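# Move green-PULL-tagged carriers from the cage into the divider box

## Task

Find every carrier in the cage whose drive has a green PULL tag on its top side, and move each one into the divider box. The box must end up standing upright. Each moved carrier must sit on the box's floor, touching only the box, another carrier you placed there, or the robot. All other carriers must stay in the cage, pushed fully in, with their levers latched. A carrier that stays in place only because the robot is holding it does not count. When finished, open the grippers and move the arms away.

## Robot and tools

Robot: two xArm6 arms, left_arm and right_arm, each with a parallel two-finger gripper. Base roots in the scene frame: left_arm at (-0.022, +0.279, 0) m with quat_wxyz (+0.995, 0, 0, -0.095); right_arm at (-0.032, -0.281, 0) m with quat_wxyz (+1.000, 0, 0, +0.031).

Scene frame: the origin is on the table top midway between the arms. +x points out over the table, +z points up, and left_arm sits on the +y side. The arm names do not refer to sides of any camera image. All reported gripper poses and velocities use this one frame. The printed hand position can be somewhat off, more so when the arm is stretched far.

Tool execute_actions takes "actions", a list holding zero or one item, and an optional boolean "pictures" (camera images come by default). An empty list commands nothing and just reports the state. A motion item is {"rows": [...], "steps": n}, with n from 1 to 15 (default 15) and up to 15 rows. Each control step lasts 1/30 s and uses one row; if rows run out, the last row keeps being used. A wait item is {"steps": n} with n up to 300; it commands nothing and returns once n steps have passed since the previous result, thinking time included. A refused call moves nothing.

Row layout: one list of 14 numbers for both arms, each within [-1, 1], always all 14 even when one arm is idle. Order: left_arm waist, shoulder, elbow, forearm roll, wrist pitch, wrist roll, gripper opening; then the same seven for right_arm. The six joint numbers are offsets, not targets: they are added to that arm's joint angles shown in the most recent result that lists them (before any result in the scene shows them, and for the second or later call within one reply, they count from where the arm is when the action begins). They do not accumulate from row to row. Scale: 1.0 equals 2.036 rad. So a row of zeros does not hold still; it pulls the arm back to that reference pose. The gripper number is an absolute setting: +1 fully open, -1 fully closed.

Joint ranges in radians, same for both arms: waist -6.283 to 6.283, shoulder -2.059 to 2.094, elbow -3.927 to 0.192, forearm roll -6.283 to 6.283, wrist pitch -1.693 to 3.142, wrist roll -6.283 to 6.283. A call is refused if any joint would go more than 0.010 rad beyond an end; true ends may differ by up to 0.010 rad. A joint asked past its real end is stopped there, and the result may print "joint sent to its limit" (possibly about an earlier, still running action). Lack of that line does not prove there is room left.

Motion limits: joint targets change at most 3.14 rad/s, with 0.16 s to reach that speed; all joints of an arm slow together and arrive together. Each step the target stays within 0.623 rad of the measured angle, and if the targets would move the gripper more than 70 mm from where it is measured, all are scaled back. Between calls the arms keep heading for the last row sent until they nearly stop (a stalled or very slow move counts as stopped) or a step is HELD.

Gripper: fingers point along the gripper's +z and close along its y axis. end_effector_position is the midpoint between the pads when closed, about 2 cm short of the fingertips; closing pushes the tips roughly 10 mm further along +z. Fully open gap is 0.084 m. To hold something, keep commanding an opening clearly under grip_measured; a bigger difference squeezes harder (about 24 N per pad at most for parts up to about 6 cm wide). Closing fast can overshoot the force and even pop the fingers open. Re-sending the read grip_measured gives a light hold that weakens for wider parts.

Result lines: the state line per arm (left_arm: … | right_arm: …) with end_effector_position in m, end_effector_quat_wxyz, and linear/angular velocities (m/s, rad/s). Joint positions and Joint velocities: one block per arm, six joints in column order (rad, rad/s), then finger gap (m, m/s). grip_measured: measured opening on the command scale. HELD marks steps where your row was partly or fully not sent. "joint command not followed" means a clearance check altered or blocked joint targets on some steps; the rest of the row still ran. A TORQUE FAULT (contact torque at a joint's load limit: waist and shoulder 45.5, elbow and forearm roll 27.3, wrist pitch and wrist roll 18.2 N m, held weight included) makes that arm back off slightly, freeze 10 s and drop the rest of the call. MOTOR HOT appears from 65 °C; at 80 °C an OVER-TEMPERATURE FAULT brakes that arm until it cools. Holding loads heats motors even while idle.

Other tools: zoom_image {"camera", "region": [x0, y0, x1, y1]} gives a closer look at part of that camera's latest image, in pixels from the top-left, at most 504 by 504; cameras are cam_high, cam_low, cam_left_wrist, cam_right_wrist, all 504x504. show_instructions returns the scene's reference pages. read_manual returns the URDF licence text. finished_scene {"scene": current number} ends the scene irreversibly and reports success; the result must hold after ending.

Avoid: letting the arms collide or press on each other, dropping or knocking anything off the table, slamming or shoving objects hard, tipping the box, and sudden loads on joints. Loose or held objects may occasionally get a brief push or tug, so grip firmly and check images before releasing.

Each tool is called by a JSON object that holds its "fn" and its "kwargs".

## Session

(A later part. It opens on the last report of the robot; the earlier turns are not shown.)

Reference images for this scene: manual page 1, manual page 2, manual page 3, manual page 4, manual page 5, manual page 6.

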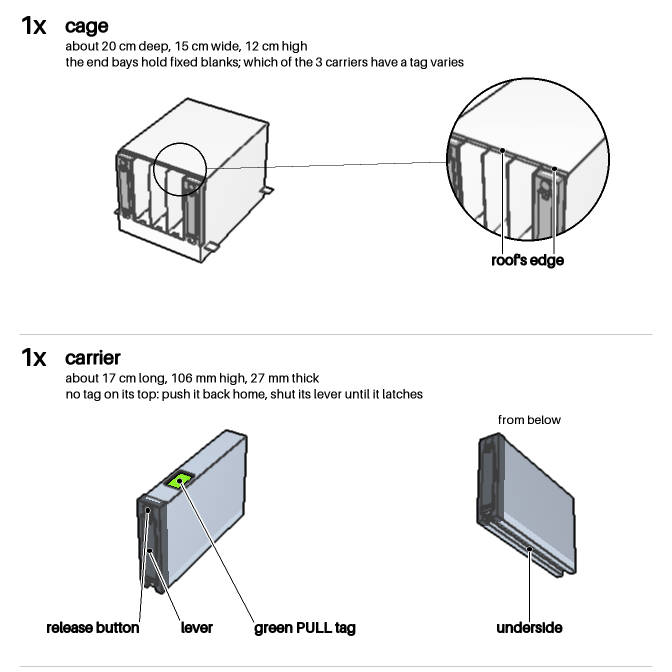

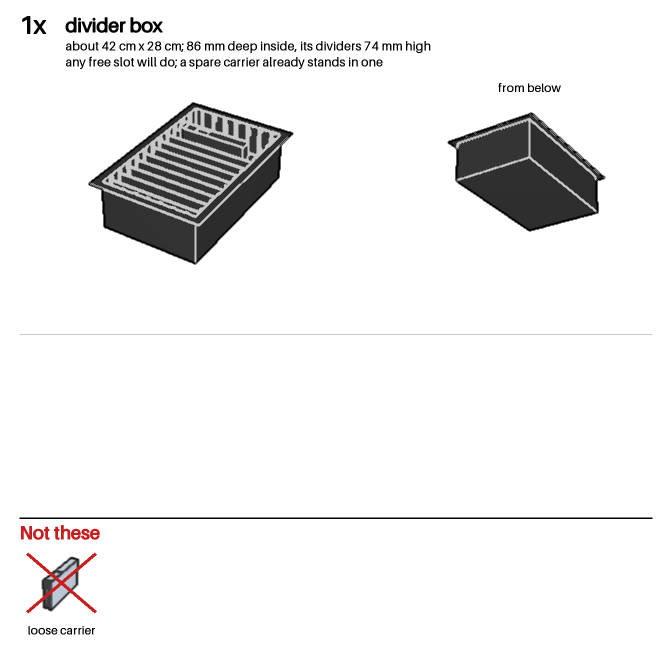

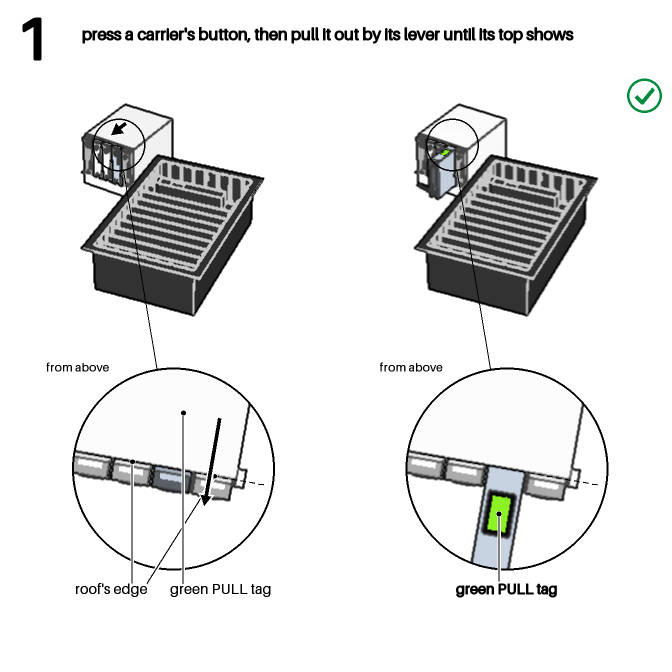

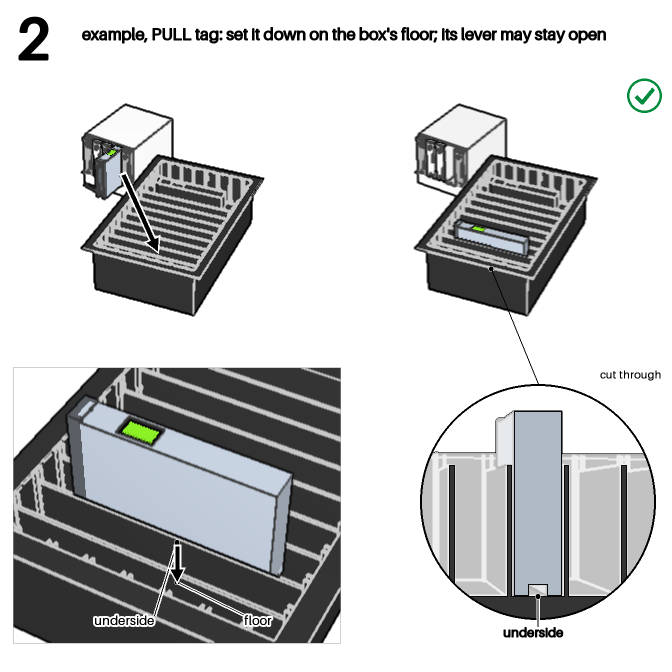

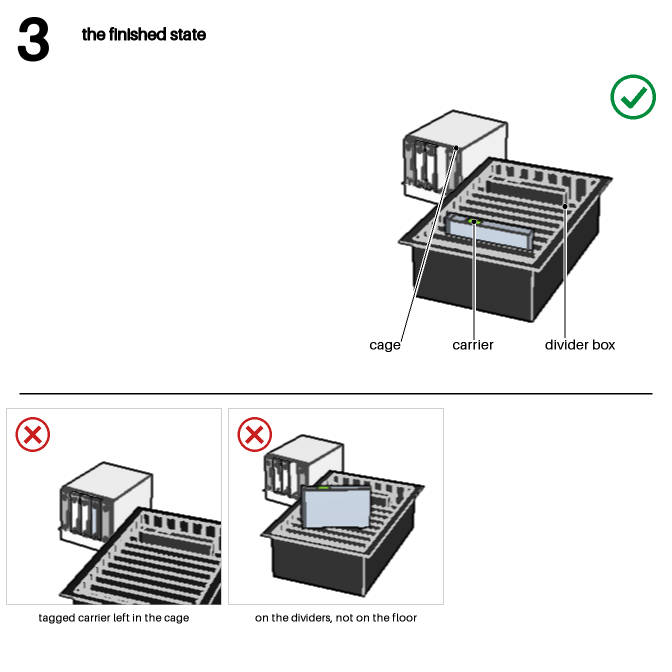

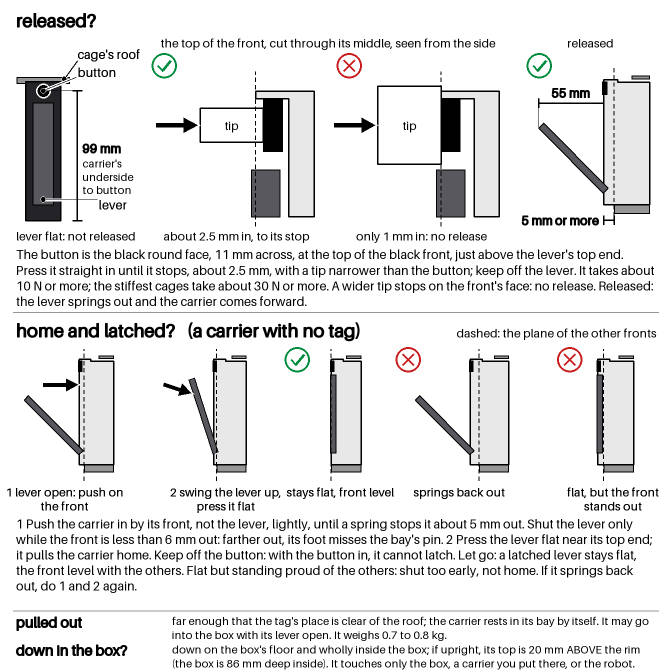

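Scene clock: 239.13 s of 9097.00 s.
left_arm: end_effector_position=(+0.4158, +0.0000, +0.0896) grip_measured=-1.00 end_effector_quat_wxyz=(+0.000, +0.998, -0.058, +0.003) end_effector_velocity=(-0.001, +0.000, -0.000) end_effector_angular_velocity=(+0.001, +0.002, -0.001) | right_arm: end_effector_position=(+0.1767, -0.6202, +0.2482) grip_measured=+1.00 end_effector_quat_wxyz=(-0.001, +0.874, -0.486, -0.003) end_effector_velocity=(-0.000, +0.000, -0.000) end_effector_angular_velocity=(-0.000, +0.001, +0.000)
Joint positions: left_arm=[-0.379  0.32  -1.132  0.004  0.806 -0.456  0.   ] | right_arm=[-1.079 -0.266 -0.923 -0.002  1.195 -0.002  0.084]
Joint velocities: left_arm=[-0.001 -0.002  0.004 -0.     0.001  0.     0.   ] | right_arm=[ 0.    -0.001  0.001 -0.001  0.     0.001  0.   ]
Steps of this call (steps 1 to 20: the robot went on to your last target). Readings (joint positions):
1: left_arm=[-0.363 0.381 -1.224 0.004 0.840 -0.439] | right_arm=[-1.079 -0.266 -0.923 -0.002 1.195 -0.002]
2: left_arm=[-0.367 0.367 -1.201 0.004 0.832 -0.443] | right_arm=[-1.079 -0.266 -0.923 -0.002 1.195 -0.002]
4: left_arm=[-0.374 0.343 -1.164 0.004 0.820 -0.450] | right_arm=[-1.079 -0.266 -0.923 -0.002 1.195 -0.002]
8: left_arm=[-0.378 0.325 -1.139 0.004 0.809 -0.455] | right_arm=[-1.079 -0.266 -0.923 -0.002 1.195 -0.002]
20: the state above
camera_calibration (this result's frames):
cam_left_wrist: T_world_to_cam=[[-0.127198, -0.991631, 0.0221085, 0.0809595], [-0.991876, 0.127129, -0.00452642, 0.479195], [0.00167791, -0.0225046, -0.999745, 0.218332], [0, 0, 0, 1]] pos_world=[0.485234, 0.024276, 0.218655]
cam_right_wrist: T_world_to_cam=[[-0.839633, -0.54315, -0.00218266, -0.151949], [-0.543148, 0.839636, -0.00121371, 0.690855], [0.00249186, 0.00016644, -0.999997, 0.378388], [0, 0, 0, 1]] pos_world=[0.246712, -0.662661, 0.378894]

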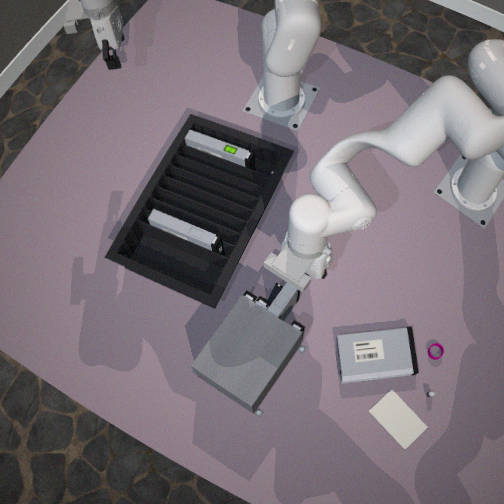

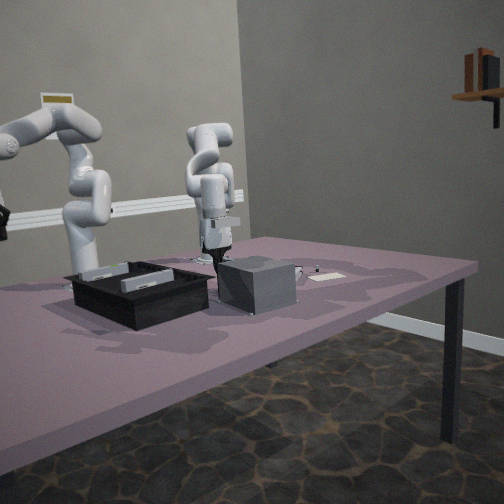

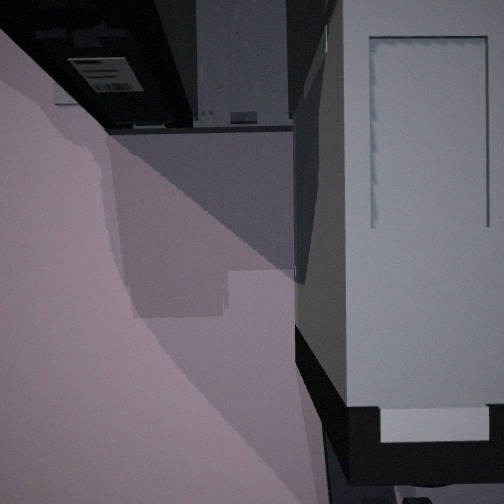

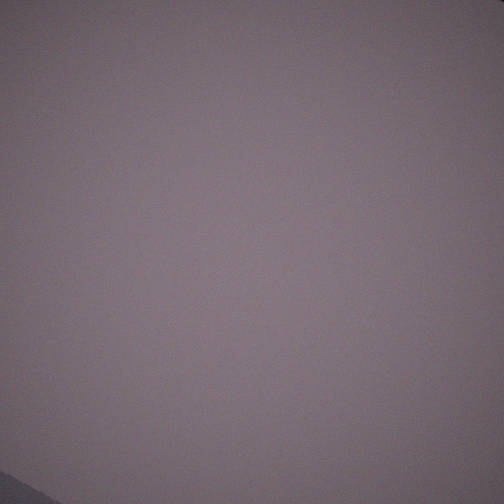

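{"fn": "execute_actions", "kwargs": {"actions": [{"rows":[[0.004,0.015,-0.0225,0,0.008,0.004,-1,0,0,0,0,0,0,1],[0.004,0.015,-0.0225,0,0.008,0.004,-1,0,0,0,0,0,0,1],[0.006,0.022,-0.034,0,0.012,0.006,-1,0,0,0,0,0,0,1],[0.006,0.022,-0.034,0,0.012,0.006,-1,0,0,0,0,0,0,1],[0.008,0.029,-0.045,0,0.016,0.008,-1,0,0,0,0,0,0,1],[0.008,0.029,-0.045,0,0.016,0.008,-1,0,0,0,0,0,0,1],[0.012,0.044,-0.0675,0,0.024,0.012,-1,0,0,0,0,0,0,1],[0.012,0.044,-0.0675,0,0.024,0.012,-1,0,0,0,0,0,0,1],[0.0157,0.0586,-0.09,0,0.0314,0.016,-1,0,0,0,0,0,0,1],[0.0157,0.0586,-0.09,0,0.0314,0.016,-1,0,0,0,0,0,0,1],[0.0196,0.073,-0.1125,0,0.039,0.02,-1,0,0,0,0,0,0,1],[0.0196,0.073,-0.1125,0,0.039,0.02,-1,0,0,0,0,0,0,1],[0.0236,0.088,-0.135,0,0.047,0.023,-1,0,0,0,0,0,0,1],[0.0236,0.088,-0.135,0,0.047,0.023,-1,0,0,0,0,0,0,1],[0.0275,0.1025,-0.1575,0,0.055,0.026,-1,0,0,0,0,0,0,1]]}], "pictures": false}}

{"fn": "execute_actions", "kwargs": {"actions": [{"steps":15}], "pictures": false}}

{"fn": "execute_actions", "kwargs": {"actions": [{"rows":[[0.002,0.008,-0.013,0,0.005,0.002,-1,0,0,0,0,0,0,1],[0.002,0.008,-0.013,0,0.005,0.002,-1,0,0,0,0,0,0,1],[0.002,0.008,-0.013,0,0.005,0.002,-1,0,0,0,0,0,0,1],[0.0045,0.017,-0.026,0,0.01,0.004,-1,0,0,0,0,0,0,1],[0.0045,0.017,-0.026,0,0.01,0.004,-1,0,0,0,0,0,0,1],[0.0045,0.017,-0.026,0,0.01,0.004,-1,0,0,0,0,0,0,1],[0.007,0.0255,-0.039,0,0.015,0.0065,-1,0,0,0,0,0,0,1]]}], "pictures": false}}

{"fn": "execute_actions", "kwargs": {"actions": [{"steps":10}], "pictures": false}}

{"fn": "execute_actions", "kwargs": {"actions": [{"rows":[[-0.003,-0.012,0.018,0,-0.006,-0.003,-1,0,0,0,0,0,0,1],[-0.003,-0.012,0.018,0,-0.006,-0.003,-1,0,0,0,0,0,0,1],[-0.003,-0.012,0.018,0,-0.006,-0.003,-1,0,0,0,0,0,0,1],[-0.003,-0.012,0.018,0,-0.006,-0.003,-1,0,0,0,0,0,0,1],[-0.003,-0.012,0.018,0,-0.006,-0.003,-1,0,0,0,0,0,0,1],[-0.003,-0.05,-0.015,0,0.066,-0.003,-1,0,0,0,0,0,0,1],[-0.003,-0.05,-0.015,0,0.066,-0.003,-1,0,0,0,0,0,0,1],[-0.003,-0.05,-0.015,0,0.066,-0.003,-1,0,0,0,0,0,0,1],[-0.003,-0.05,-0.015,0,0.066,-0.003,-1,0,0,0,0,0,0,1],[-0.003,-0.05,-0.015,0,0.066,-0.003,-1,0,0,0,0,0,0,1],[-0.003,-0.05,-0.015,0,0.066,-0.003,-1,0,0,0,0,0,0,1],[-0.003,-0.05,-0.015,0,0.066,-0.003,-1,0,0,0,0,0,0,1],[-0.04,-0.05,-0.015,0,0.066,-0.04,-1,0,0,0,0,0,0,1]]}], "pictures": false}}

{"fn": "execute_actions", "kwargs": {"actions": [{"steps":20}]}}

Scene clock: 254.97 s of 9097.00 s.
left_arm: end_effector_position=(+0.4630, -0.0064, +0.0895) grip_measured=-1.00 end_effector_quat_wxyz=(-0.001, +0.998, -0.058, +0.002) end_effector_velocity=(+0.161, -0.017, +0.007) end_effector_angular_velocity=(-0.017, -0.033, +0.016) | right_arm: end_effector_position=(+0.1767, -0.6202, +0.2482) grip_measured=+1.00 end_effector_quat_wxyz=(-0.001, +0.874, -0.486, -0.003) end_effector_velocity=(+0.000, +0.000, +0.000) end_effector_angular_velocity=(-0.000, -0.001, +0.001)
Joint positions: left_arm=[-0.343  0.455 -1.336  0.004  0.879 -0.42   0.   ] | right_arm=[-1.079 -0.266 -0.923 -0.002  1.195 -0.002  0.084]
Joint velocities: left_arm=[ 0.119  0.424 -0.673  0.002  0.211  0.102  0.   ] | right_arm=[ 0.001 -0.001 -0.     0.    -0.    -0.     0.   ]
Steps of this call (steps 1 to 15: the robot went on to your last target; steps 16 to 90: nothing new was sent; then 12.33 s passed at rest; steps 91 to 105: all 15 steps of this action). Readings (joint positions):
91: left_arm=[-0.379 0.321 -1.131 0.004 0.807 -0.456] | right_arm=[-1.079 -0.266 -0.923 -0.002 1.195 -0.002]
92: left_arm=[-0.379 0.322 -1.133 0.004 0.808 -0.456] | right_arm=[-1.079 -0.266 -0.923 -0.002 1.195 -0.002]
94: left_arm=[-0.376 0.335 -1.151 0.003 0.817 -0.452] | right_arm=[-1.079 -0.266 -0.923 -0.002 1.195 -0.002]
98: left_arm=[-0.367 0.369 -1.197 0.003 0.835 -0.444] | right_arm=[-1.079 -0.266 -0.923 -0.002 1.195 -0.002]
105: the state above

Scene clock: 255.47 s of 9097.00 s.
left_arm: end_effector_position=(+0.4893, -0.0081, +0.0898) grip_measured=-1.00 end_effector_quat_wxyz=(-0.000, +0.998, -0.056, +0.003) end_effector_velocity=(+0.002, -0.000, +0.000) end_effector_angular_velocity=(-0.001, -0.002, +0.000) | right_arm: end_effector_position=(+0.1767, -0.6202, +0.2482) grip_measured=+1.00 end_effector_quat_wxyz=(-0.001, +0.874, -0.486, -0.003) end_effector_velocity=(-0.000, +0.000, -0.001) end_effector_angular_velocity=(+0.002, +0.001, -0.001)
Joint positions: left_arm=[-0.323  0.528 -1.452  0.004  0.918 -0.403  0.   ] | right_arm=[-1.079 -0.266 -0.923 -0.002  1.195 -0.002  0.084]
Joint velocities: left_arm=[ 0.002  0.005 -0.008  0.     0.001  0.001  0.   ] | right_arm=[-0.001  0.001  0.001 -0.     0.    -0.    -0.   ]
Steps of this call (steps 1 to 15: the robot went on to your last target). Readings (joint positions):
1: left_arm=[-0.339 0.470 -1.359 0.004 0.886 -0.417] | right_arm=[-1.079 -0.266 -0.923 -0.002 1.195 -0.002]
2: left_arm=[-0.335 0.484 -1.382 0.004 0.894 -0.413] | right_arm=[-1.079 -0.266 -0.923 -0.002 1.195 -0.002]
4: left_arm=[-0.328 0.508 -1.419 0.004 0.906 -0.408] | right_arm=[-1.079 -0.266 -0.923 -0.002 1.195 -0.002]
8: left_arm=[-0.324 0.524 -1.445 0.004 0.916 -0.404] | right_arm=[-1.079 -0.266 -0.923 -0.002 1.195 -0.002]
15: the state above

Scene clock: 255.97 s of 9097.00 s.
left_arm: end_effector_position=(+0.5043, -0.0077, +0.0881) grip_measured=-1.00 end_effector_quat_wxyz=(-0.001, +0.998, -0.056, +0.001) end_effector_velocity=(+0.001, +0.001, -0.003) end_effector_angular_velocity=(+0.007, +0.013, -0.003) | right_arm: end_effector_position=(+0.1767, -0.6202, +0.2482) grip_measured=+1.00 end_effector_quat_wxyz=(-0.001, +0.874, -0.486, -0.003) end_effector_velocity=(+0.000, +0.000, -0.001) end_effector_angular_velocity=(+0.002, +0.001, +0.000)
Joint positions: left_arm=[-0.31   0.578 -1.527  0.003  0.949 -0.391  0.   ] | right_arm=[-1.079 -0.266 -0.923 -0.002  1.195 -0.002  0.084]
Joint velocities: left_arm=[ 0.002  0.019 -0.025 -0.     0.021  0.005  0.   ] | right_arm=[ 0.001  0.002  0.     0.001 -0.     0.    -0.   ]
Steps of this call (steps 1 to 15: all 15 steps of this action). Readings (joint positions):
1: left_arm=[-0.323 0.529 -1.452 0.004 0.918 -0.403] | right_arm=[-1.079 -0.266 -0.923 -0.002 1.195 -0.002]
2: left_arm=[-0.323 0.530 -1.454 0.004 0.919 -0.403] | right_arm=[-1.079 -0.266 -0.923 -0.002 1.195 -0.002]
4: left_arm=[-0.321 0.536 -1.464 0.004 0.923 -0.401] | right_arm=[-1.079 -0.266 -0.923 -0.002 1.195 -0.002]
8: left_arm=[-0.316 0.556 -1.495 0.004 0.934 -0.397] | right_arm=[-1.079 -0.266 -0.923 -0.002 1.195 -0.002]
15: the state above

Scene clock: 256.30 s of 9097.00 s.
left_arm: end_effector_position=(+0.5051, -0.0078, +0.0880) grip_measured=-1.00 end_effector_quat_wxyz=(-0.001, +0.998, -0.056, +0.001) end_effector_velocity=(+0.003, -0.000, +0.001) end_effector_angular_velocity=(-0.004, -0.008, +0.001) | right_arm: end_effector_position=(+0.1767, -0.6202, +0.2482) grip_measured=+1.00 end_effector_quat_wxyz=(-0.001, +0.874, -0.486, -0.003) end_effector_velocity=(-0.000, +0.000, -0.001) end_effector_angular_velocity=(+0.004, +0.001, -0.001)
Joint positions: left_arm=[-0.31   0.58  -1.53   0.003  0.95  -0.39   0.   ] | right_arm=[-1.079 -0.266 -0.923 -0.002  1.195 -0.002  0.084]
Joint velocities: left_arm=[ 0.002  0.002 -0.005  0.001 -0.006  0.001  0.   ] | right_arm=[-0.001  0.003  0.001  0.001  0.    -0.    -0.   ]
Steps of this call (steps 1 to 10: the robot went on to your last target). Readings (joint positions):
1: left_arm=[-0.310 0.578 -1.528 0.003 0.950 -0.390] | right_arm=[-1.079 -0.266 -0.923 -0.002 1.195 -0.002]
2: left_arm=[-0.310 0.579 -1.528 0.003 0.950 -0.390] | right_arm=[-1.079 -0.266 -0.923 -0.002 1.195 -0.002]
4: left_arm=[-0.310 0.579 -1.529 0.003 0.950 -0.390] | right_arm=[-1.079 -0.266 -0.923 -0.002 1.195 -0.002]
8: left_arm=[-0.310 0.580 -1.530 0.003 0.950 -0.390] | right_arm=[-1.079 -0.266 -0.923 -0.002 1.195 -0.002]
10: the state above

Scene clock: 256.80 s of 9097.00 s.
left_arm: end_effector_position=(+0.4973, -0.0142, +0.1526) grip_measured=-1.00 end_effector_quat_wxyz=(+0.001, +0.999, -0.053, +0.007) end_effector_velocity=(-0.147, -0.168, -0.012) end_effector_angular_velocity=(+0.076, +0.138, +0.055) | right_arm: end_effector_position=(+0.1767, -0.6202, +0.2482) grip_measured=+1.00 end_effector_quat_wxyz=(-0.001, +0.874, -0.486, -0.003) end_effector_velocity=(+0.000, +0.000, +0.000) end_effector_angular_velocity=(-0.000, +0.000, +0.001)
Joint positions: left_arm=[-0.326  0.479 -1.563  0.004  1.071 -0.412  0.   ] | right_arm=[-1.079 -0.266 -0.923 -0.002  1.195 -0.002  0.084]
Joint velocities: left_arm=[-0.368 -0.019  0.029  0.003  0.149 -0.425  0.   ] | right_arm=[ 0.001 -0.     0.    -0.    -0.    -0.     0.   ]
Steps of this call (steps 1 to 15: all 15 steps of this action). Readings (joint positions):
1: left_arm=[-0.310 0.580 -1.530 0.004 0.949 -0.390] | right_arm=[-1.079 -0.266 -0.923 -0.002 1.195 -0.002]
2: left_arm=[-0.310 0.579 -1.528 0.004 0.948 -0.391] | right_arm=[-1.079 -0.266 -0.923 -0.002 1.195 -0.002]
4: left_arm=[-0.311 0.570 -1.514 0.004 0.941 -0.393] | right_arm=[-1.079 -0.266 -0.923 -0.002 1.195 -0.002]
8: left_arm=[-0.313 0.552 -1.505 0.004 0.954 -0.395] | right_arm=[-1.079 -0.266 -0.923 -0.002 1.195 -0.002]
15: the state above

Scene clock: 257.47 s of 9097.00 s.
left_arm: end_effector_position=(+0.4737, -0.0453, +0.1510) grip_measured=-1.00 end_effector_quat_wxyz=(-0.002, +0.998, -0.055, +0.000) end_effector_velocity=(-0.000, -0.001, +0.002) end_effector_angular_velocity=(-0.002, -0.002, -0.000) | right_arm: end_effector_position=(+0.1767, -0.6202, +0.2482) grip_measured=+1.00 end_effector_quat_wxyz=(-0.001, +0.874, -0.486, -0.003) end_effector_velocity=(-0.000, +0.000, +0.000) end_effector_angular_velocity=(-0.001, +0.001, +0.000)
Joint positions: left_arm=[-0.391  0.478 -1.561  0.003  1.084 -0.471  0.   ] | right_arm=[-1.079 -0.266 -0.923 -0.002  1.195 -0.002  0.084]
Joint velocities: left_arm=[-0.001 -0.002 -0.001 -0.    -0.    -0.001  0.   ] | right_arm=[ 0.001 -0.001  0.001 -0.001  0.     0.001  0.   ]
Steps of this call (steps 1 to 20: the robot went on to your last target). Readings (joint positions):
1: left_arm=[-0.341 0.479 -1.561 0.004 1.075 -0.426] | right_arm=[-1.079 -0.266 -0.923 -0.002 1.195 -0.002]
2: left_arm=[-0.358 0.480 -1.559 0.004 1.078 -0.440] | right_arm=[-1.079 -0.266 -0.923 -0.002 1.195 -0.002]
4: left_arm=[-0.380 0.481 -1.557 0.003 1.082 -0.457] | right_arm=[-1.079 -0.266 -0.923 -0.002 1.195 -0.002]
8: left_arm=[-0.389 0.479 -1.560 0.003 1.083 -0.468] | right_arm=[-1.079 -0.266 -0.923 -0.002 1.195 -0.002]
20: the state above
camera_calibration (this result's frames):
cam_left_wrist: T_world_to_cam=[[-0.12291, -0.992242, 0.0186815, 0.0404802], [-0.992409, 0.122965, 0.00182088, 0.541801], [-0.00410393, -0.0183159, -0.999824, 0.281541], [0, 0, 0, 1]] pos_world=[0.543819, -0.0212999, 0.279748]
cam_right_wrist: T_world_to_cam=[[-0.839633, -0.54315, -0.00218251, -0.151949], [-0.543148, 0.839636, -0.00121372, 0.690855], [0.00249175, 0.000166348, -0.999997, 0.378388], [0, 0, 0, 1]] pos_world=[0.246712, -0.662661, 0.378894]

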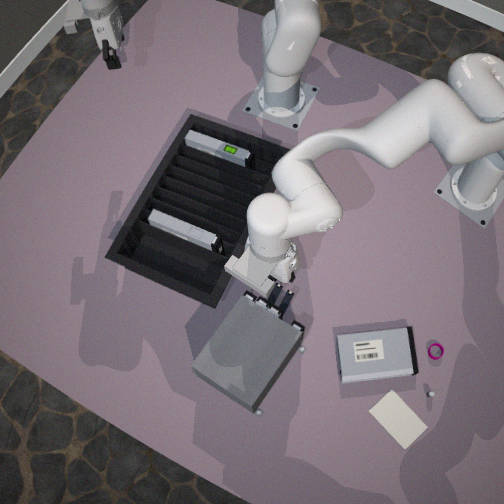

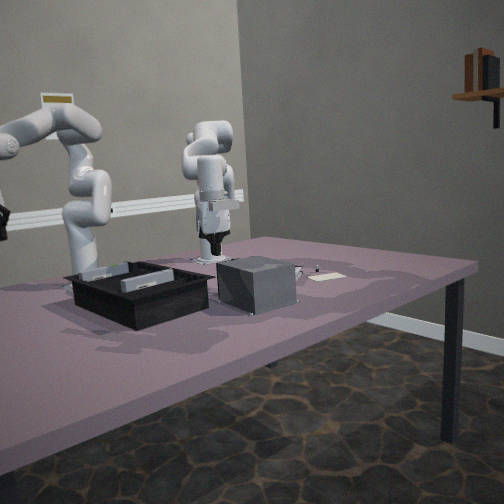

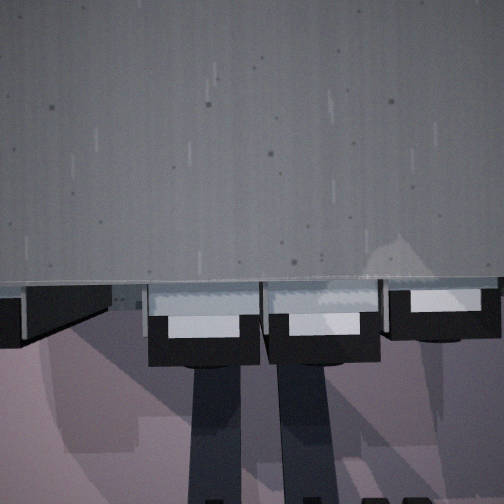

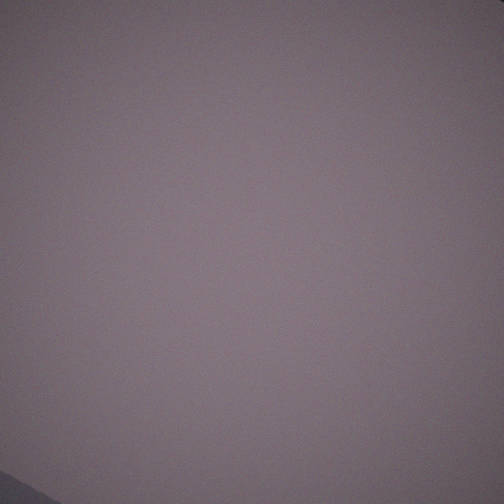

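{"fn": "execute_actions", "kwargs": {"actions": [{"rows":[[0.0036,-0.1847,0.365,0,-0.3773,-0.0142,-0.52,0,0,0,0,0,0,1]]}], "pictures": false}}

{"fn": "execute_actions", "kwargs": {"actions": [{"steps":20}], "pictures": false}}

{"fn": "execute_actions", "kwargs": {"actions": [{"rows":[[0,0.074,0.0125,0,-0.0865,0,-0.52,0,0,0,0,0,0,1]]}], "pictures": false}}

{"fn": "execute_actions", "kwargs": {"actions": [{"steps":12}], "pictures": false}}

{"fn": "execute_actions", "kwargs": {"actions": [{"rows":[[0.0029,0.0074,-0.0151,0,0.0078,0.003,-0.52,0,0,0,0,0,0,1],[0.0029,0.0074,-0.0151,0,0.0078,0.003,-0.52,0,0,0,0,0,0,1],[0.0057,0.0148,-0.0303,0,0.0155,0.006,-0.52,0,0,0,0,0,0,1],[0.0057,0.0148,-0.0303,0,0.0155,0.006,-0.52,0,0,0,0,0,0,1],[0.0086,0.0221,-0.0454,0,0.0233,0.009,-0.52,0,0,0,0,0,0,1],[0.0086,0.0221,-0.0454,0,0.0233,0.009,-0.52,0,0,0,0,0,0,1],[0.0114,0.0295,-0.0605,0,0.031,0.012,-0.52,0,0,0,0,0,0,1],[0.0114,0.0295,-0.0605,0,0.031,0.012,-0.52,0,0,0,0,0,0,1],[0.0143,0.0369,-0.0757,0,0.0388,0.015,-0.52,0,0,0,0,0,0,1],[0.0143,0.0369,-0.0757,0,0.0388,0.015,-0.52,0,0,0,0,0,0,1],[0.0172,0.0443,-0.0908,0,0.0465,0.018,-0.52,0,0,0,0,0,0,1],[0.0172,0.0443,-0.0908,0,0.0465,0.018,-0.52,0,0,0,0,0,0,1],[0.02,0.0517,-0.106,0,0.0543,0.021,-0.52,0,0,0,0,0,0,1]]}], "pictures": false}}

{"fn": "execute_actions", "kwargs": {"actions": [{"steps":15}]}}

Scene clock: 284.37 s of 9097.00 s.
left_arm: end_effector_position=(+0.4277, -0.0113, +0.1338) grip_measured=-0.54 end_effector_quat_wxyz=(+0.094, +0.982, -0.038, +0.160) end_effector_velocity=(-0.037, +0.025, -0.020) end_effector_angular_velocity=(-0.145, -0.212, +0.014) | right_arm: end_effector_position=(+0.1767, -0.6202, +0.2482) grip_measured=+1.00 end_effector_quat_wxyz=(-0.001, +0.874, -0.486, -0.003) end_effector_velocity=(+0.000, +0.000, +0.000) end_effector_angular_velocity=(-0.001, +0.000, +0.001)
Joint positions: left_arm=[-0.384  0.118 -0.851  0.004  0.36  -0.499  0.02 ] | right_arm=[-1.079 -0.266 -0.923 -0.002  1.195 -0.002  0.084]
Joint velocities: left_arm=[ 0.002 -0.16   0.425 -0.    -0.521 -0.014  0.   ] | right_arm=[ 0.001 -0.    -0.    -0.001  0.     0.    -0.   ]
Steps of this call (steps 1 to 15: the robot went on to your last target; steps 16 to 90: nothing new was sent; then 23.40 s passed at rest; steps 91 to 105: all 15 steps of this action). Readings (joint positions):
91: left_arm=[-0.391 0.478 -1.560 0.003 1.084 -0.472] | right_arm=[-1.079 -0.266 -0.923 -0.002 1.195 -0.002]
92: left_arm=[-0.391 0.476 -1.557 0.003 1.080 -0.472] | right_arm=[-1.079 -0.266 -0.923 -0.002 1.195 -0.002]
94: left_arm=[-0.391 0.453 -1.517 0.003 1.038 -0.474] | right_arm=[-1.079 -0.266 -0.923 -0.002 1.195 -0.002]
98: left_arm=[-0.387 0.296 -1.250 0.003 0.768 -0.485] | right_arm=[-1.079 -0.266 -0.923 -0.002 1.195 -0.002]
105: the state above

Scene clock: 285.03 s of 9097.00 s.
left_arm: end_effector_position=(+0.4257, -0.0099, +0.1347) grip_measured=-0.54 end_effector_quat_wxyz=(+0.101, +0.979, -0.037, +0.171) end_effector_velocity=(-0.000, +0.000, -0.000) end_effector_angular_velocity=(+0.000, +0.001, +0.001) | right_arm: end_effector_position=(+0.1767, -0.6202, +0.2482) grip_measured=+1.00 end_effector_quat_wxyz=(-0.001, +0.874, -0.486, -0.003) end_effector_velocity=(+0.000, -0.000, +0.001) end_effector_angular_velocity=(-0.001, -0.001, +0.001)
Joint positions: left_arm=[-0.384  0.102 -0.818  0.003  0.316 -0.5    0.02 ] | right_arm=[-1.079 -0.266 -0.923 -0.002  1.195 -0.002  0.084]
Joint velocities: left_arm=[-0.    -0.     0.002  0.    -0.    -0.001 -0.   ] | right_arm=[ 0.    -0.001 -0.    -0.    -0.    -0.     0.   ]
Steps of this call (steps 1 to 20: the robot went on to your last target). Readings (joint positions):
1: left_arm=[-0.384 0.114 -0.840 0.004 0.346 -0.500] | right_arm=[-1.079 -0.266 -0.923 -0.002 1.195 -0.002]
2: left_arm=[-0.384 0.110 -0.834 0.004 0.336 -0.500] | right_arm=[-1.079 -0.266 -0.923 -0.002 1.195 -0.002]
4: left_arm=[-0.384 0.106 -0.828 0.003 0.325 -0.500] | right_arm=[-1.079 -0.266 -0.923 -0.002 1.195 -0.002]
8: left_arm=[-0.384 0.104 -0.821 0.003 0.318 -0.500] | right_arm=[-1.079 -0.266 -0.923 -0.002 1.195 -0.002]
20: the state above

Scene clock: 285.53 s of 9097.00 s.
left_arm: end_effector_position=(+0.4263, -0.0105, +0.0746) grip_measured=-0.54 end_effector_quat_wxyz=(+0.102, +0.979, -0.037, +0.172) end_effector_velocity=(-0.001, +0.001, -0.007) end_effector_angular_velocity=(+0.000, -0.000, -0.001) | right_arm: end_effector_position=(+0.1767, -0.6202, +0.2482) grip_measured=+1.00 end_effector_quat_wxyz=(-0.001, +0.874, -0.486, -0.003) end_effector_velocity=(-0.000, -0.000, -0.000) end_effector_angular_velocity=(-0.000, +0.002, +0.001)
Joint positions: left_arm=[-0.384  0.25  -0.794  0.003  0.142 -0.5    0.02 ] | right_arm=[-1.079 -0.266 -0.923 -0.002  1.195 -0.002  0.084]
Joint velocities: left_arm=[-0.     0.016  0.007 -0.    -0.023  0.002  0.   ] | right_arm=[ 0.     0.001 -0.    -0.002 -0.    -0.     0.   ]
Steps of this call (steps 1 to 15: all 15 steps of this action). Readings (joint positions):
1: left_arm=[-0.384 0.102 -0.818 0.003 0.316 -0.500] | right_arm=[-1.079 -0.266 -0.923 -0.002 1.195 -0.002]
2: left_arm=[-0.384 0.105 -0.818 0.003 0.312 -0.500] | right_arm=[-1.079 -0.266 -0.923 -0.002 1.195 -0.002]
4: left_arm=[-0.383 0.134 -0.817 0.003 0.271 -0.500] | right_arm=[-1.079 -0.266 -0.923 -0.002 1.195 -0.002]
8: left_arm=[-0.384 0.231 -0.791 0.004 0.174 -0.500] | right_arm=[-1.079 -0.266 -0.923 -0.002 1.195 -0.002]
15: the state above

Scene clock: 285.93 s of 9097.00 s.
left_arm: end_effector_position=(+0.4256, -0.0100, +0.0729) grip_measured=-0.54 end_effector_quat_wxyz=(+0.101, +0.979, -0.037, +0.171) end_effector_velocity=(-0.000, +0.000, -0.001) end_effector_angular_velocity=(+0.000, +0.001, +0.001) | right_arm: end_effector_position=(+0.1767, -0.6202, +0.2482) grip_measured=+1.00 end_effector_quat_wxyz=(-0.001, +0.874, -0.486, -0.003) end_effector_velocity=(-0.000, +0.000, -0.000) end_effector_angular_velocity=(+0.001, +0.001, +0.000)
Joint positions: left_arm=[-0.384  0.253 -0.792  0.003  0.14  -0.5    0.02 ] | right_arm=[-1.079 -0.266 -0.923 -0.002  1.195 -0.002  0.084]
Joint velocities: left_arm=[-0.     0.001  0.     0.    -0.    -0.002 -0.   ] | right_arm=[-0.    -0.     0.001 -0.    -0.    -0.     0.   ]
Steps of this call (steps 1 to 12: the robot went on to your last target). Readings (joint positions):
1: left_arm=[-0.384 0.251 -0.794 0.003 0.141 -0.500] | right_arm=[-1.079 -0.266 -0.923 -0.002 1.195 -0.002]
2: left_arm=[-0.384 0.251 -0.793 0.003 0.141 -0.500] | right_arm=[-1.079 -0.266 -0.923 -0.002 1.195 -0.002]
4: left_arm=[-0.384 0.252 -0.793 0.003 0.140 -0.500] | right_arm=[-1.079 -0.266 -0.923 -0.002 1.195 -0.002]
8: left_arm=[-0.384 0.253 -0.792 0.003 0.140 -0.500] | right_arm=[-1.079 -0.266 -0.923 -0.002 1.195 -0.002]
12: the state above

Scene clock: 286.43 s of 9097.00 s.
left_arm: end_effector_position=(+0.4707, -0.0172, +0.0833) grip_measured=-0.54 end_effector_quat_wxyz=(+0.095, +0.980, -0.038, +0.173) end_effector_velocity=(+0.107, -0.013, +0.019) end_effector_angular_velocity=(+0.042, +0.003, -0.002) | right_arm: end_effector_position=(+0.1767, -0.6202, +0.2482) grip_measured=+1.00 end_effector_quat_wxyz=(-0.001, +0.874, -0.486, -0.003) end_effector_velocity=(+0.000, +0.000, -0.000) end_effector_angular_velocity=(+0.001, +0.001, +0.002)
Joint positions: left_arm=[-0.352  0.336 -0.962  0.003  0.228 -0.467  0.02 ] | right_arm=[-1.079 -0.266 -0.923 -0.002  1.195 -0.002  0.084]
Joint velocities: left_arm=[ 0.077  0.221 -0.428  0.     0.231  0.086 -0.   ] | right_arm=[ 0.001  0.001  0.    -0.     0.    -0.001 -0.   ]
Steps of this call (steps 1 to 15: all 15 steps of this action). Readings (joint positions):
1: left_arm=[-0.384 0.253 -0.792 0.003 0.140 -0.500] | right_arm=[-1.079 -0.266 -0.923 -0.002 1.195 -0.002]
2: left_arm=[-0.383 0.254 -0.794 0.004 0.141 -0.500] | right_arm=[-1.079 -0.266 -0.923 -0.002 1.195 -0.002]
4: left_arm=[-0.381 0.261 -0.808 0.004 0.149 -0.497] | right_arm=[-1.079 -0.266 -0.923 -0.002 1.195 -0.002]
8: left_arm=[-0.371 0.285 -0.859 0.003 0.174 -0.487] | right_arm=[-1.079 -0.266 -0.923 -0.002 1.195 -0.002]
15: the state above

Scene clock: 286.93 s of 9097.00 s.
left_arm: end_effector_position=(+0.4824, -0.0184, +0.0861) grip_measured=-0.54 end_effector_quat_wxyz=(+0.093, +0.980, -0.039, +0.174) end_effector_velocity=(+0.002, -0.000, +0.001) end_effector_angular_velocity=(-0.002, -0.002, +0.002) | right_arm: end_effector_position=(+0.1767, -0.6202, +0.2482) grip_measured=+1.00 end_effector_quat_wxyz=(-0.001, +0.874, -0.486, -0.003) end_effector_velocity=(+0.000, +0.000, +0.000) end_effector_angular_velocity=(-0.001, -0.001, -0.000)
Joint positions: left_arm=[-0.343  0.358 -1.007  0.003  0.251 -0.458  0.02 ] | right_arm=[-1.079 -0.266 -0.923 -0.002  1.195 -0.002  0.084]
Joint velocities: left_arm=[ 0.001  0.001 -0.004  0.    -0.    -0.001 -0.   ] | right_arm=[-0.    -0.001 -0.     0.     0.     0.    -0.   ]
Steps of this call (steps 1 to 15: the robot went on to your last target). Readings (joint positions):
1: left_arm=[-0.349 0.343 -0.975 0.003 0.235 -0.464] | right_arm=[-1.079 -0.266 -0.923 -0.002 1.195 -0.002]
2: left_arm=[-0.347 0.348 -0.985 0.003 0.240 -0.462] | right_arm=[-1.079 -0.266 -0.923 -0.002 1.195 -0.002]
4: left_arm=[-0.345 0.354 -0.997 0.003 0.246 -0.460] | right_arm=[-1.079 -0.266 -0.923 -0.002 1.195 -0.002]
8: left_arm=[-0.344 0.357 -1.004 0.004 0.250 -0.458] | right_arm=[-1.079 -0.266 -0.923 -0.002 1.195 -0.002]
15: the state above
camera_calibration (this result's frames):
cam_left_wrist: T_world_to_cam=[[-0.126795, -0.974447, 0.185407, 0.0573232], [-0.935512, 0.0553378, -0.348935, 0.548762], [0.329758, -0.217694, -0.918623, 0.0454157], [0, 0, 0, 1]] pos_world=[0.505666, 0.0353779, 0.222574]
cam_right_wrist: T_world_to_cam=[[-0.839633, -0.54315, -0.00218265, -0.151949], [-0.543148, 0.839636, -0.00121374, 0.690855], [0.00249187, 0.000166409, -0.999997, 0.378388], [0, 0, 0, 1]] pos_world=[0.246712, -0.662661, 0.378894]

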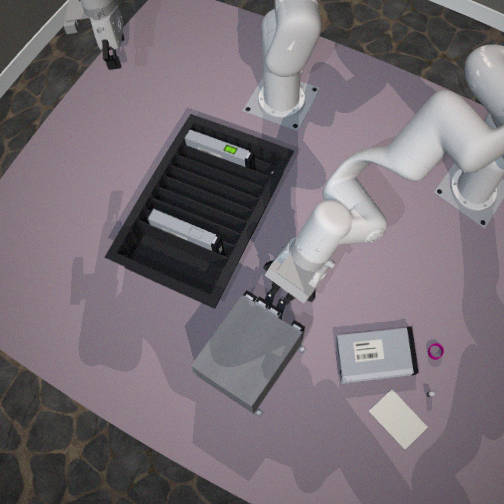

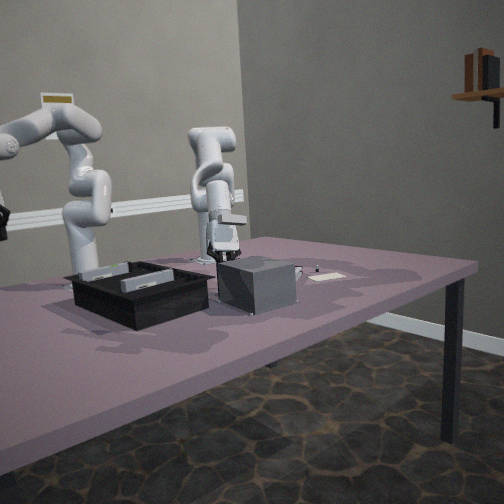

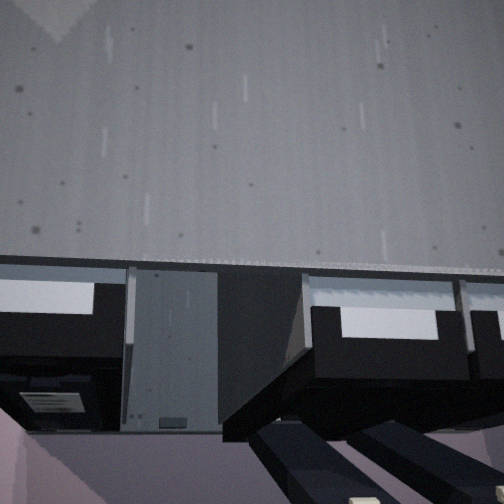

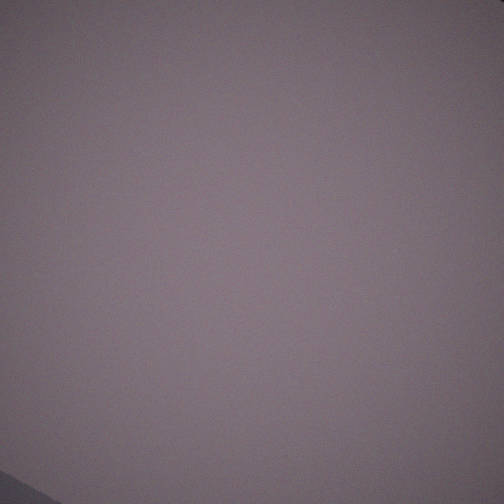

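{"fn": "execute_actions", "kwargs": {"actions": [{"rows":[[0.0015,0.0037,-0.0076,0,0.0039,0.0015,-0.52,0,0,0,0,0,0,1],[0.0015,0.0037,-0.0076,0,0.0039,0.0015,-0.52,0,0,0,0,0,0,1],[0.0029,0.0074,-0.0151,0,0.0078,0.003,-0.52,0,0,0,0,0,0,1],[0.0029,0.0074,-0.0151,0,0.0078,0.003,-0.52,0,0,0,0,0,0,1],[0.0043,0.011,-0.0227,0,0.0116,0.0045,-0.52,0,0,0,0,0,0,1],[0.0043,0.011,-0.0227,0,0.0116,0.0045,-0.52,0,0,0,0,0,0,1],[0.0057,0.0148,-0.0303,0,0.0155,0.006,-0.52,0,0,0,0,0,0,1],[0.0057,0.0148,-0.0303,0,0.0155,0.006,-0.52,0,0,0,0,0,0,1],[0.0057,0.0148,-0.0303,0,0.0155,0.006,-0.52,0,0,0,0,0,0,1],[0.0072,0.0185,-0.038,0,0.0194,0.0075,-0.52,0,0,0,0,0,0,1],[0.0072,0.0185,-0.038,0,0.0194,0.0075,-0.52,0,0,0,0,0,0,1],[0.0072,0.0185,-0.038,0,0.0194,0.0075,-0.52,0,0,0,0,0,0,1],[0.0086,0.0221,-0.046,0,0.023,0.009,-0.52,0,0,0,0,0,0,1]]}], "pictures": false}}

{"fn": "execute_actions", "kwargs": {"actions": [{"steps":25}], "pictures": false}}

{"fn": "execute_actions", "kwargs": {"actions": [{"rows":[[-0.01,-0.04,0.05,0,-0.01,-0.01,-0.52,0,0,0,0,0,0,1],[-0.01,-0.04,0.05,0,-0.01,-0.01,-0.52,0,0,0,0,0,0,1],[-0.01,-0.04,0.05,0,-0.01,-0.01,-0.52,0,0,0,0,0,0,1],[-0.01,-0.04,0.05,0,-0.01,-0.01,-0.52,0,0,0,0,0,0,1],[-0.01,-0.04,0.05,0,-0.01,-0.01,-0.52,0,0,0,0,0,0,1],[-0.05,-0.17,0.15,0,0,-0.03,-0.52,0,0,0,0,0,0,1]]}], "pictures": false}}

{"fn": "execute_actions", "kwargs": {"actions": [{"steps":20}]}}

Scene clock: 298.80 s of 9097.00 s.
left_arm: end_effector_position=(+0.5012, -0.0201, +0.0902) grip_measured=-0.54 end_effector_quat_wxyz=(+0.090, +0.980, -0.039, +0.175) end_effector_velocity=(+0.055, -0.003, +0.020) end_effector_angular_velocity=(-0.006, -0.036, +0.010) | right_arm: end_effector_position=(+0.1767, -0.6202, +0.2482) grip_measured=+1.00 end_effector_quat_wxyz=(-0.001, +0.874, -0.486, -0.003) end_effector_velocity=(-0.000, +0.000, +0.000) end_effector_angular_velocity=(-0.001, -0.000, +0.001)
Joint positions: left_arm=[-0.33   0.396 -1.082  0.004  0.29  -0.443  0.02 ] | right_arm=[-1.079 -0.266 -0.923 -0.002  1.195 -0.002  0.084]
Joint velocities: left_arm=[ 0.04   0.086 -0.185 -0.     0.065  0.033  0.001] | right_arm=[ 0.    -0.002  0.001 -0.    -0.    -0.001 -0.   ]
Steps of this call (steps 1 to 15: the robot went on to your last target; steps 16 to 90: nothing new was sent; then 8.37 s passed at rest; steps 91 to 105: all 15 steps of this action). Readings (joint positions):
91: left_arm=[-0.343 0.358 -1.008 0.003 0.250 -0.458] | right_arm=[-1.079 -0.266 -0.923 -0.002 1.195 -0.002]
92: left_arm=[-0.343 0.359 -1.009 0.004 0.251 -0.457] | right_arm=[-1.079 -0.266 -0.923 -0.002 1.195 -0.002]
94: left_arm=[-0.341 0.362 -1.017 0.004 0.255 -0.456] | right_arm=[-1.079 -0.266 -0.923 -0.002 1.195 -0.002]
98: left_arm=[-0.337 0.375 -1.042 0.003 0.268 -0.451] | right_arm=[-1.079 -0.266 -0.923 -0.002 1.195 -0.002]
105: the state above

Scene clock: 299.63 s of 9097.00 s.
left_arm: end_effector_position=(+0.5048, -0.0200, +0.0909) grip_measured=-0.54 end_effector_quat_wxyz=(+0.089, +0.980, -0.039, +0.174) end_effector_velocity=(+0.000, +0.001, -0.001) end_effector_angular_velocity=(+0.001, +0.002, +0.001) | right_arm: end_effector_position=(+0.1767, -0.6202, +0.2482) grip_measured=+1.00 end_effector_quat_wxyz=(-0.001, +0.874, -0.486, -0.003) end_effector_velocity=(-0.001, -0.000, +0.000) end_effector_angular_velocity=(-0.000, -0.000, -0.002)
Joint positions: left_arm=[-0.327  0.403 -1.098  0.003  0.301 -0.439  0.02 ] | right_arm=[-1.079 -0.266 -0.923 -0.002  1.195 -0.002  0.084]
Joint velocities: left_arm=[ 0.001  0.001  0.     0.     0.    -0.001 -0.   ] | right_arm=[-0.002 -0.    -0.     0.    -0.    -0.    -0.   ]
Steps of this call (steps 1 to 25: the robot went on to your last target). Readings (joint positions):
1: left_arm=[-0.328 0.398 -1.087 0.003 0.293 -0.442] | right_arm=[-1.079 -0.266 -0.923 -0.002 1.195 -0.002]
2: left_arm=[-0.328 0.400 -1.089 0.003 0.296 -0.441] | right_arm=[-1.079 -0.266 -0.923 -0.002 1.195 -0.002]
4: left_arm=[-0.328 0.401 -1.093 0.003 0.299 -0.440] | right_arm=[-1.079 -0.266 -0.923 -0.002 1.195 -0.002]
8: left_arm=[-0.328 0.402 -1.095 0.003 0.300 -0.439] | right_arm=[-1.079 -0.266 -0.923 -0.002 1.195 -0.002]
25: the state above

Scene clock: 300.13 s of 9097.00 s.
left_arm: end_effector_position=(+0.4231, -0.0296, +0.1480) grip_measured=-0.54 end_effector_quat_wxyz=(+0.113, +0.974, -0.056, +0.186) end_effector_velocity=(-0.136, -0.003, +0.053) end_effector_angular_velocity=(-0.031, +0.009, -0.083) | right_arm: end_effector_position=(+0.1767, -0.6202, +0.2482) grip_measured=+1.00 end_effector_quat_wxyz=(-0.001, +0.874, -0.486, -0.003) end_effector_velocity=(+0.000, -0.000, +0.001) end_effector_angular_velocity=(-0.001, -0.002, +0.001)
Joint positions: left_arm=[-0.417  0.091 -0.827  0.004  0.297 -0.494  0.02 ] | right_arm=[-1.079 -0.266 -0.923 -0.002  1.195 -0.002  0.084]
Joint velocities: left_arm=[-0.148 -0.443  0.389 -0.001  0.044 -0.071 -0.   ] | right_arm=[ 0.    -0.001 -0.     0.001 -0.    -0.001 -0.   ]
Steps of this call (steps 1 to 15: all 15 steps of this action). Readings (joint positions):
1: left_arm=[-0.327 0.403 -1.098 0.003 0.301 -0.439] | right_arm=[-1.079 -0.266 -0.923 -0.002 1.195 -0.002]
2: left_arm=[-0.327 0.401 -1.095 0.003 0.300 -0.440] | right_arm=[-1.079 -0.266 -0.923 -0.002 1.195 -0.002]
4: left_arm=[-0.328 0.379 -1.069 0.004 0.289 -0.446] | right_arm=[-1.079 -0.266 -0.923 -0.002 1.195 -0.002]
8: left_arm=[-0.343 0.315 -1.007 0.003 0.279 -0.460] | right_arm=[-1.079 -0.266 -0.923 -0.002 1.195 -0.002]
15: the state above

Scene clock: 300.80 s of 9097.00 s.
left_arm: end_effector_position=(+0.4110, -0.0287, +0.1496) grip_measured=-0.54 end_effector_quat_wxyz=(+0.114, +0.975, -0.059, +0.183) end_effector_velocity=(-0.000, -0.001, +0.000) end_effector_angular_velocity=(-0.001, -0.000, -0.000) | right_arm: end_effector_position=(+0.1767, -0.6202, +0.2482) grip_measured=+1.00 end_effector_quat_wxyz=(-0.001, +0.874, -0.486, -0.003) end_effector_velocity=(-0.000, -0.000, -0.000) end_effector_angular_velocity=(+0.001, -0.001, -0.001)
Joint positions: left_arm=[-0.428  0.057 -0.793  0.003  0.301 -0.5    0.02 ] | right_arm=[-1.079 -0.266 -0.923 -0.002  1.195 -0.002  0.084]
Joint velocities: left_arm=[-0.001 -0.    -0.     0.     0.    -0.001 -0.   ] | right_arm=[-0.001  0.    -0.     0.001 -0.    -0.    -0.   ]
Steps of this call (steps 1 to 20: the robot went on to your last target). Readings (joint positions):
1: left_arm=[-0.421 0.080 -0.816 0.004 0.298 -0.496] | right_arm=[-1.079 -0.266 -0.923 -0.002 1.195 -0.002]
2: left_arm=[-0.423 0.072 -0.808 0.004 0.299 -0.498] | right_arm=[-1.079 -0.266 -0.923 -0.002 1.195 -0.002]
4: left_arm=[-0.425 0.065 -0.799 0.003 0.300 -0.499] | right_arm=[-1.079 -0.266 -0.923 -0.002 1.195 -0.002]
8: left_arm=[-0.427 0.060 -0.794 0.003 0.301 -0.500] | right_arm=[-1.079 -0.266 -0.923 -0.002 1.195 -0.002]
20: the state above
camera_calibration (this result's frames):
cam_left_wrist: T_world_to_cam=[[-0.175489, -0.960655, 0.215282, 0.0423438], [-0.92468, 0.0857862, -0.370955, 0.504374], [0.337891, -0.264166, -0.903353, 0.118187], [0, 0, 0, 1]] pos_world=[0.433881, 0.0286305, 0.284749]
cam_right_wrist: T_world_to_cam=[[-0.839633, -0.54315, -0.00218251, -0.151949], [-0.543148, 0.839636, -0.00121379, 0.690855], [0.00249178, 0.00016629, -0.999997, 0.378388], [0, 0, 0, 1]] pos_world=[0.246712, -0.662661, 0.378894]

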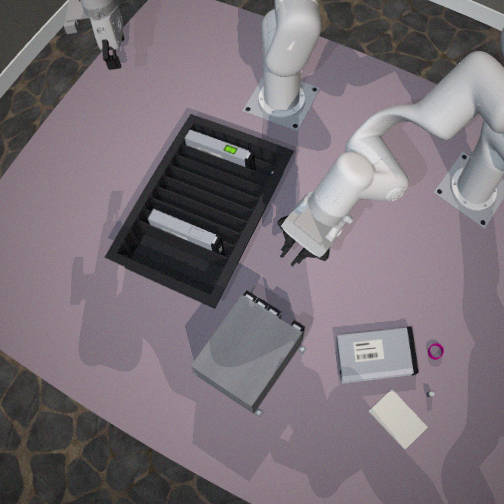

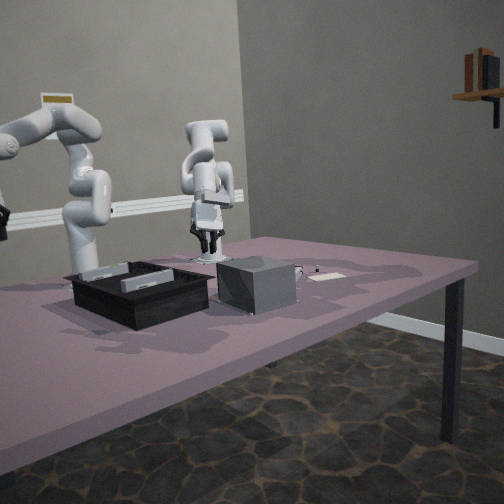

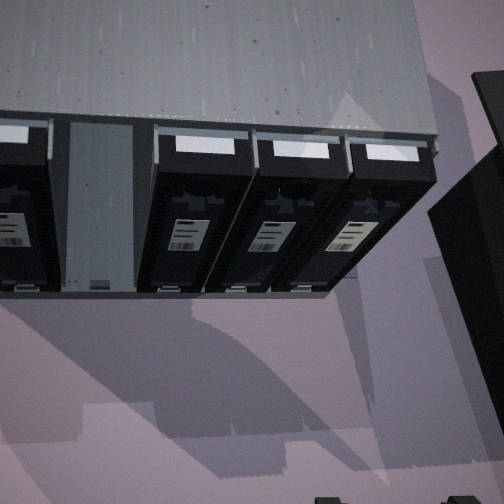

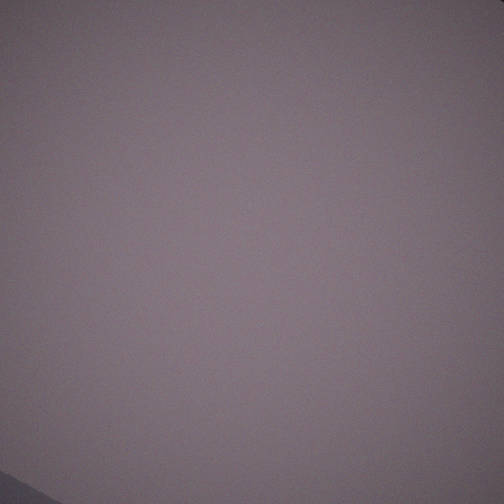

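{"fn": "finished_scene", "kwargs": {"scene": 2}}

The scene is finished: the task was done.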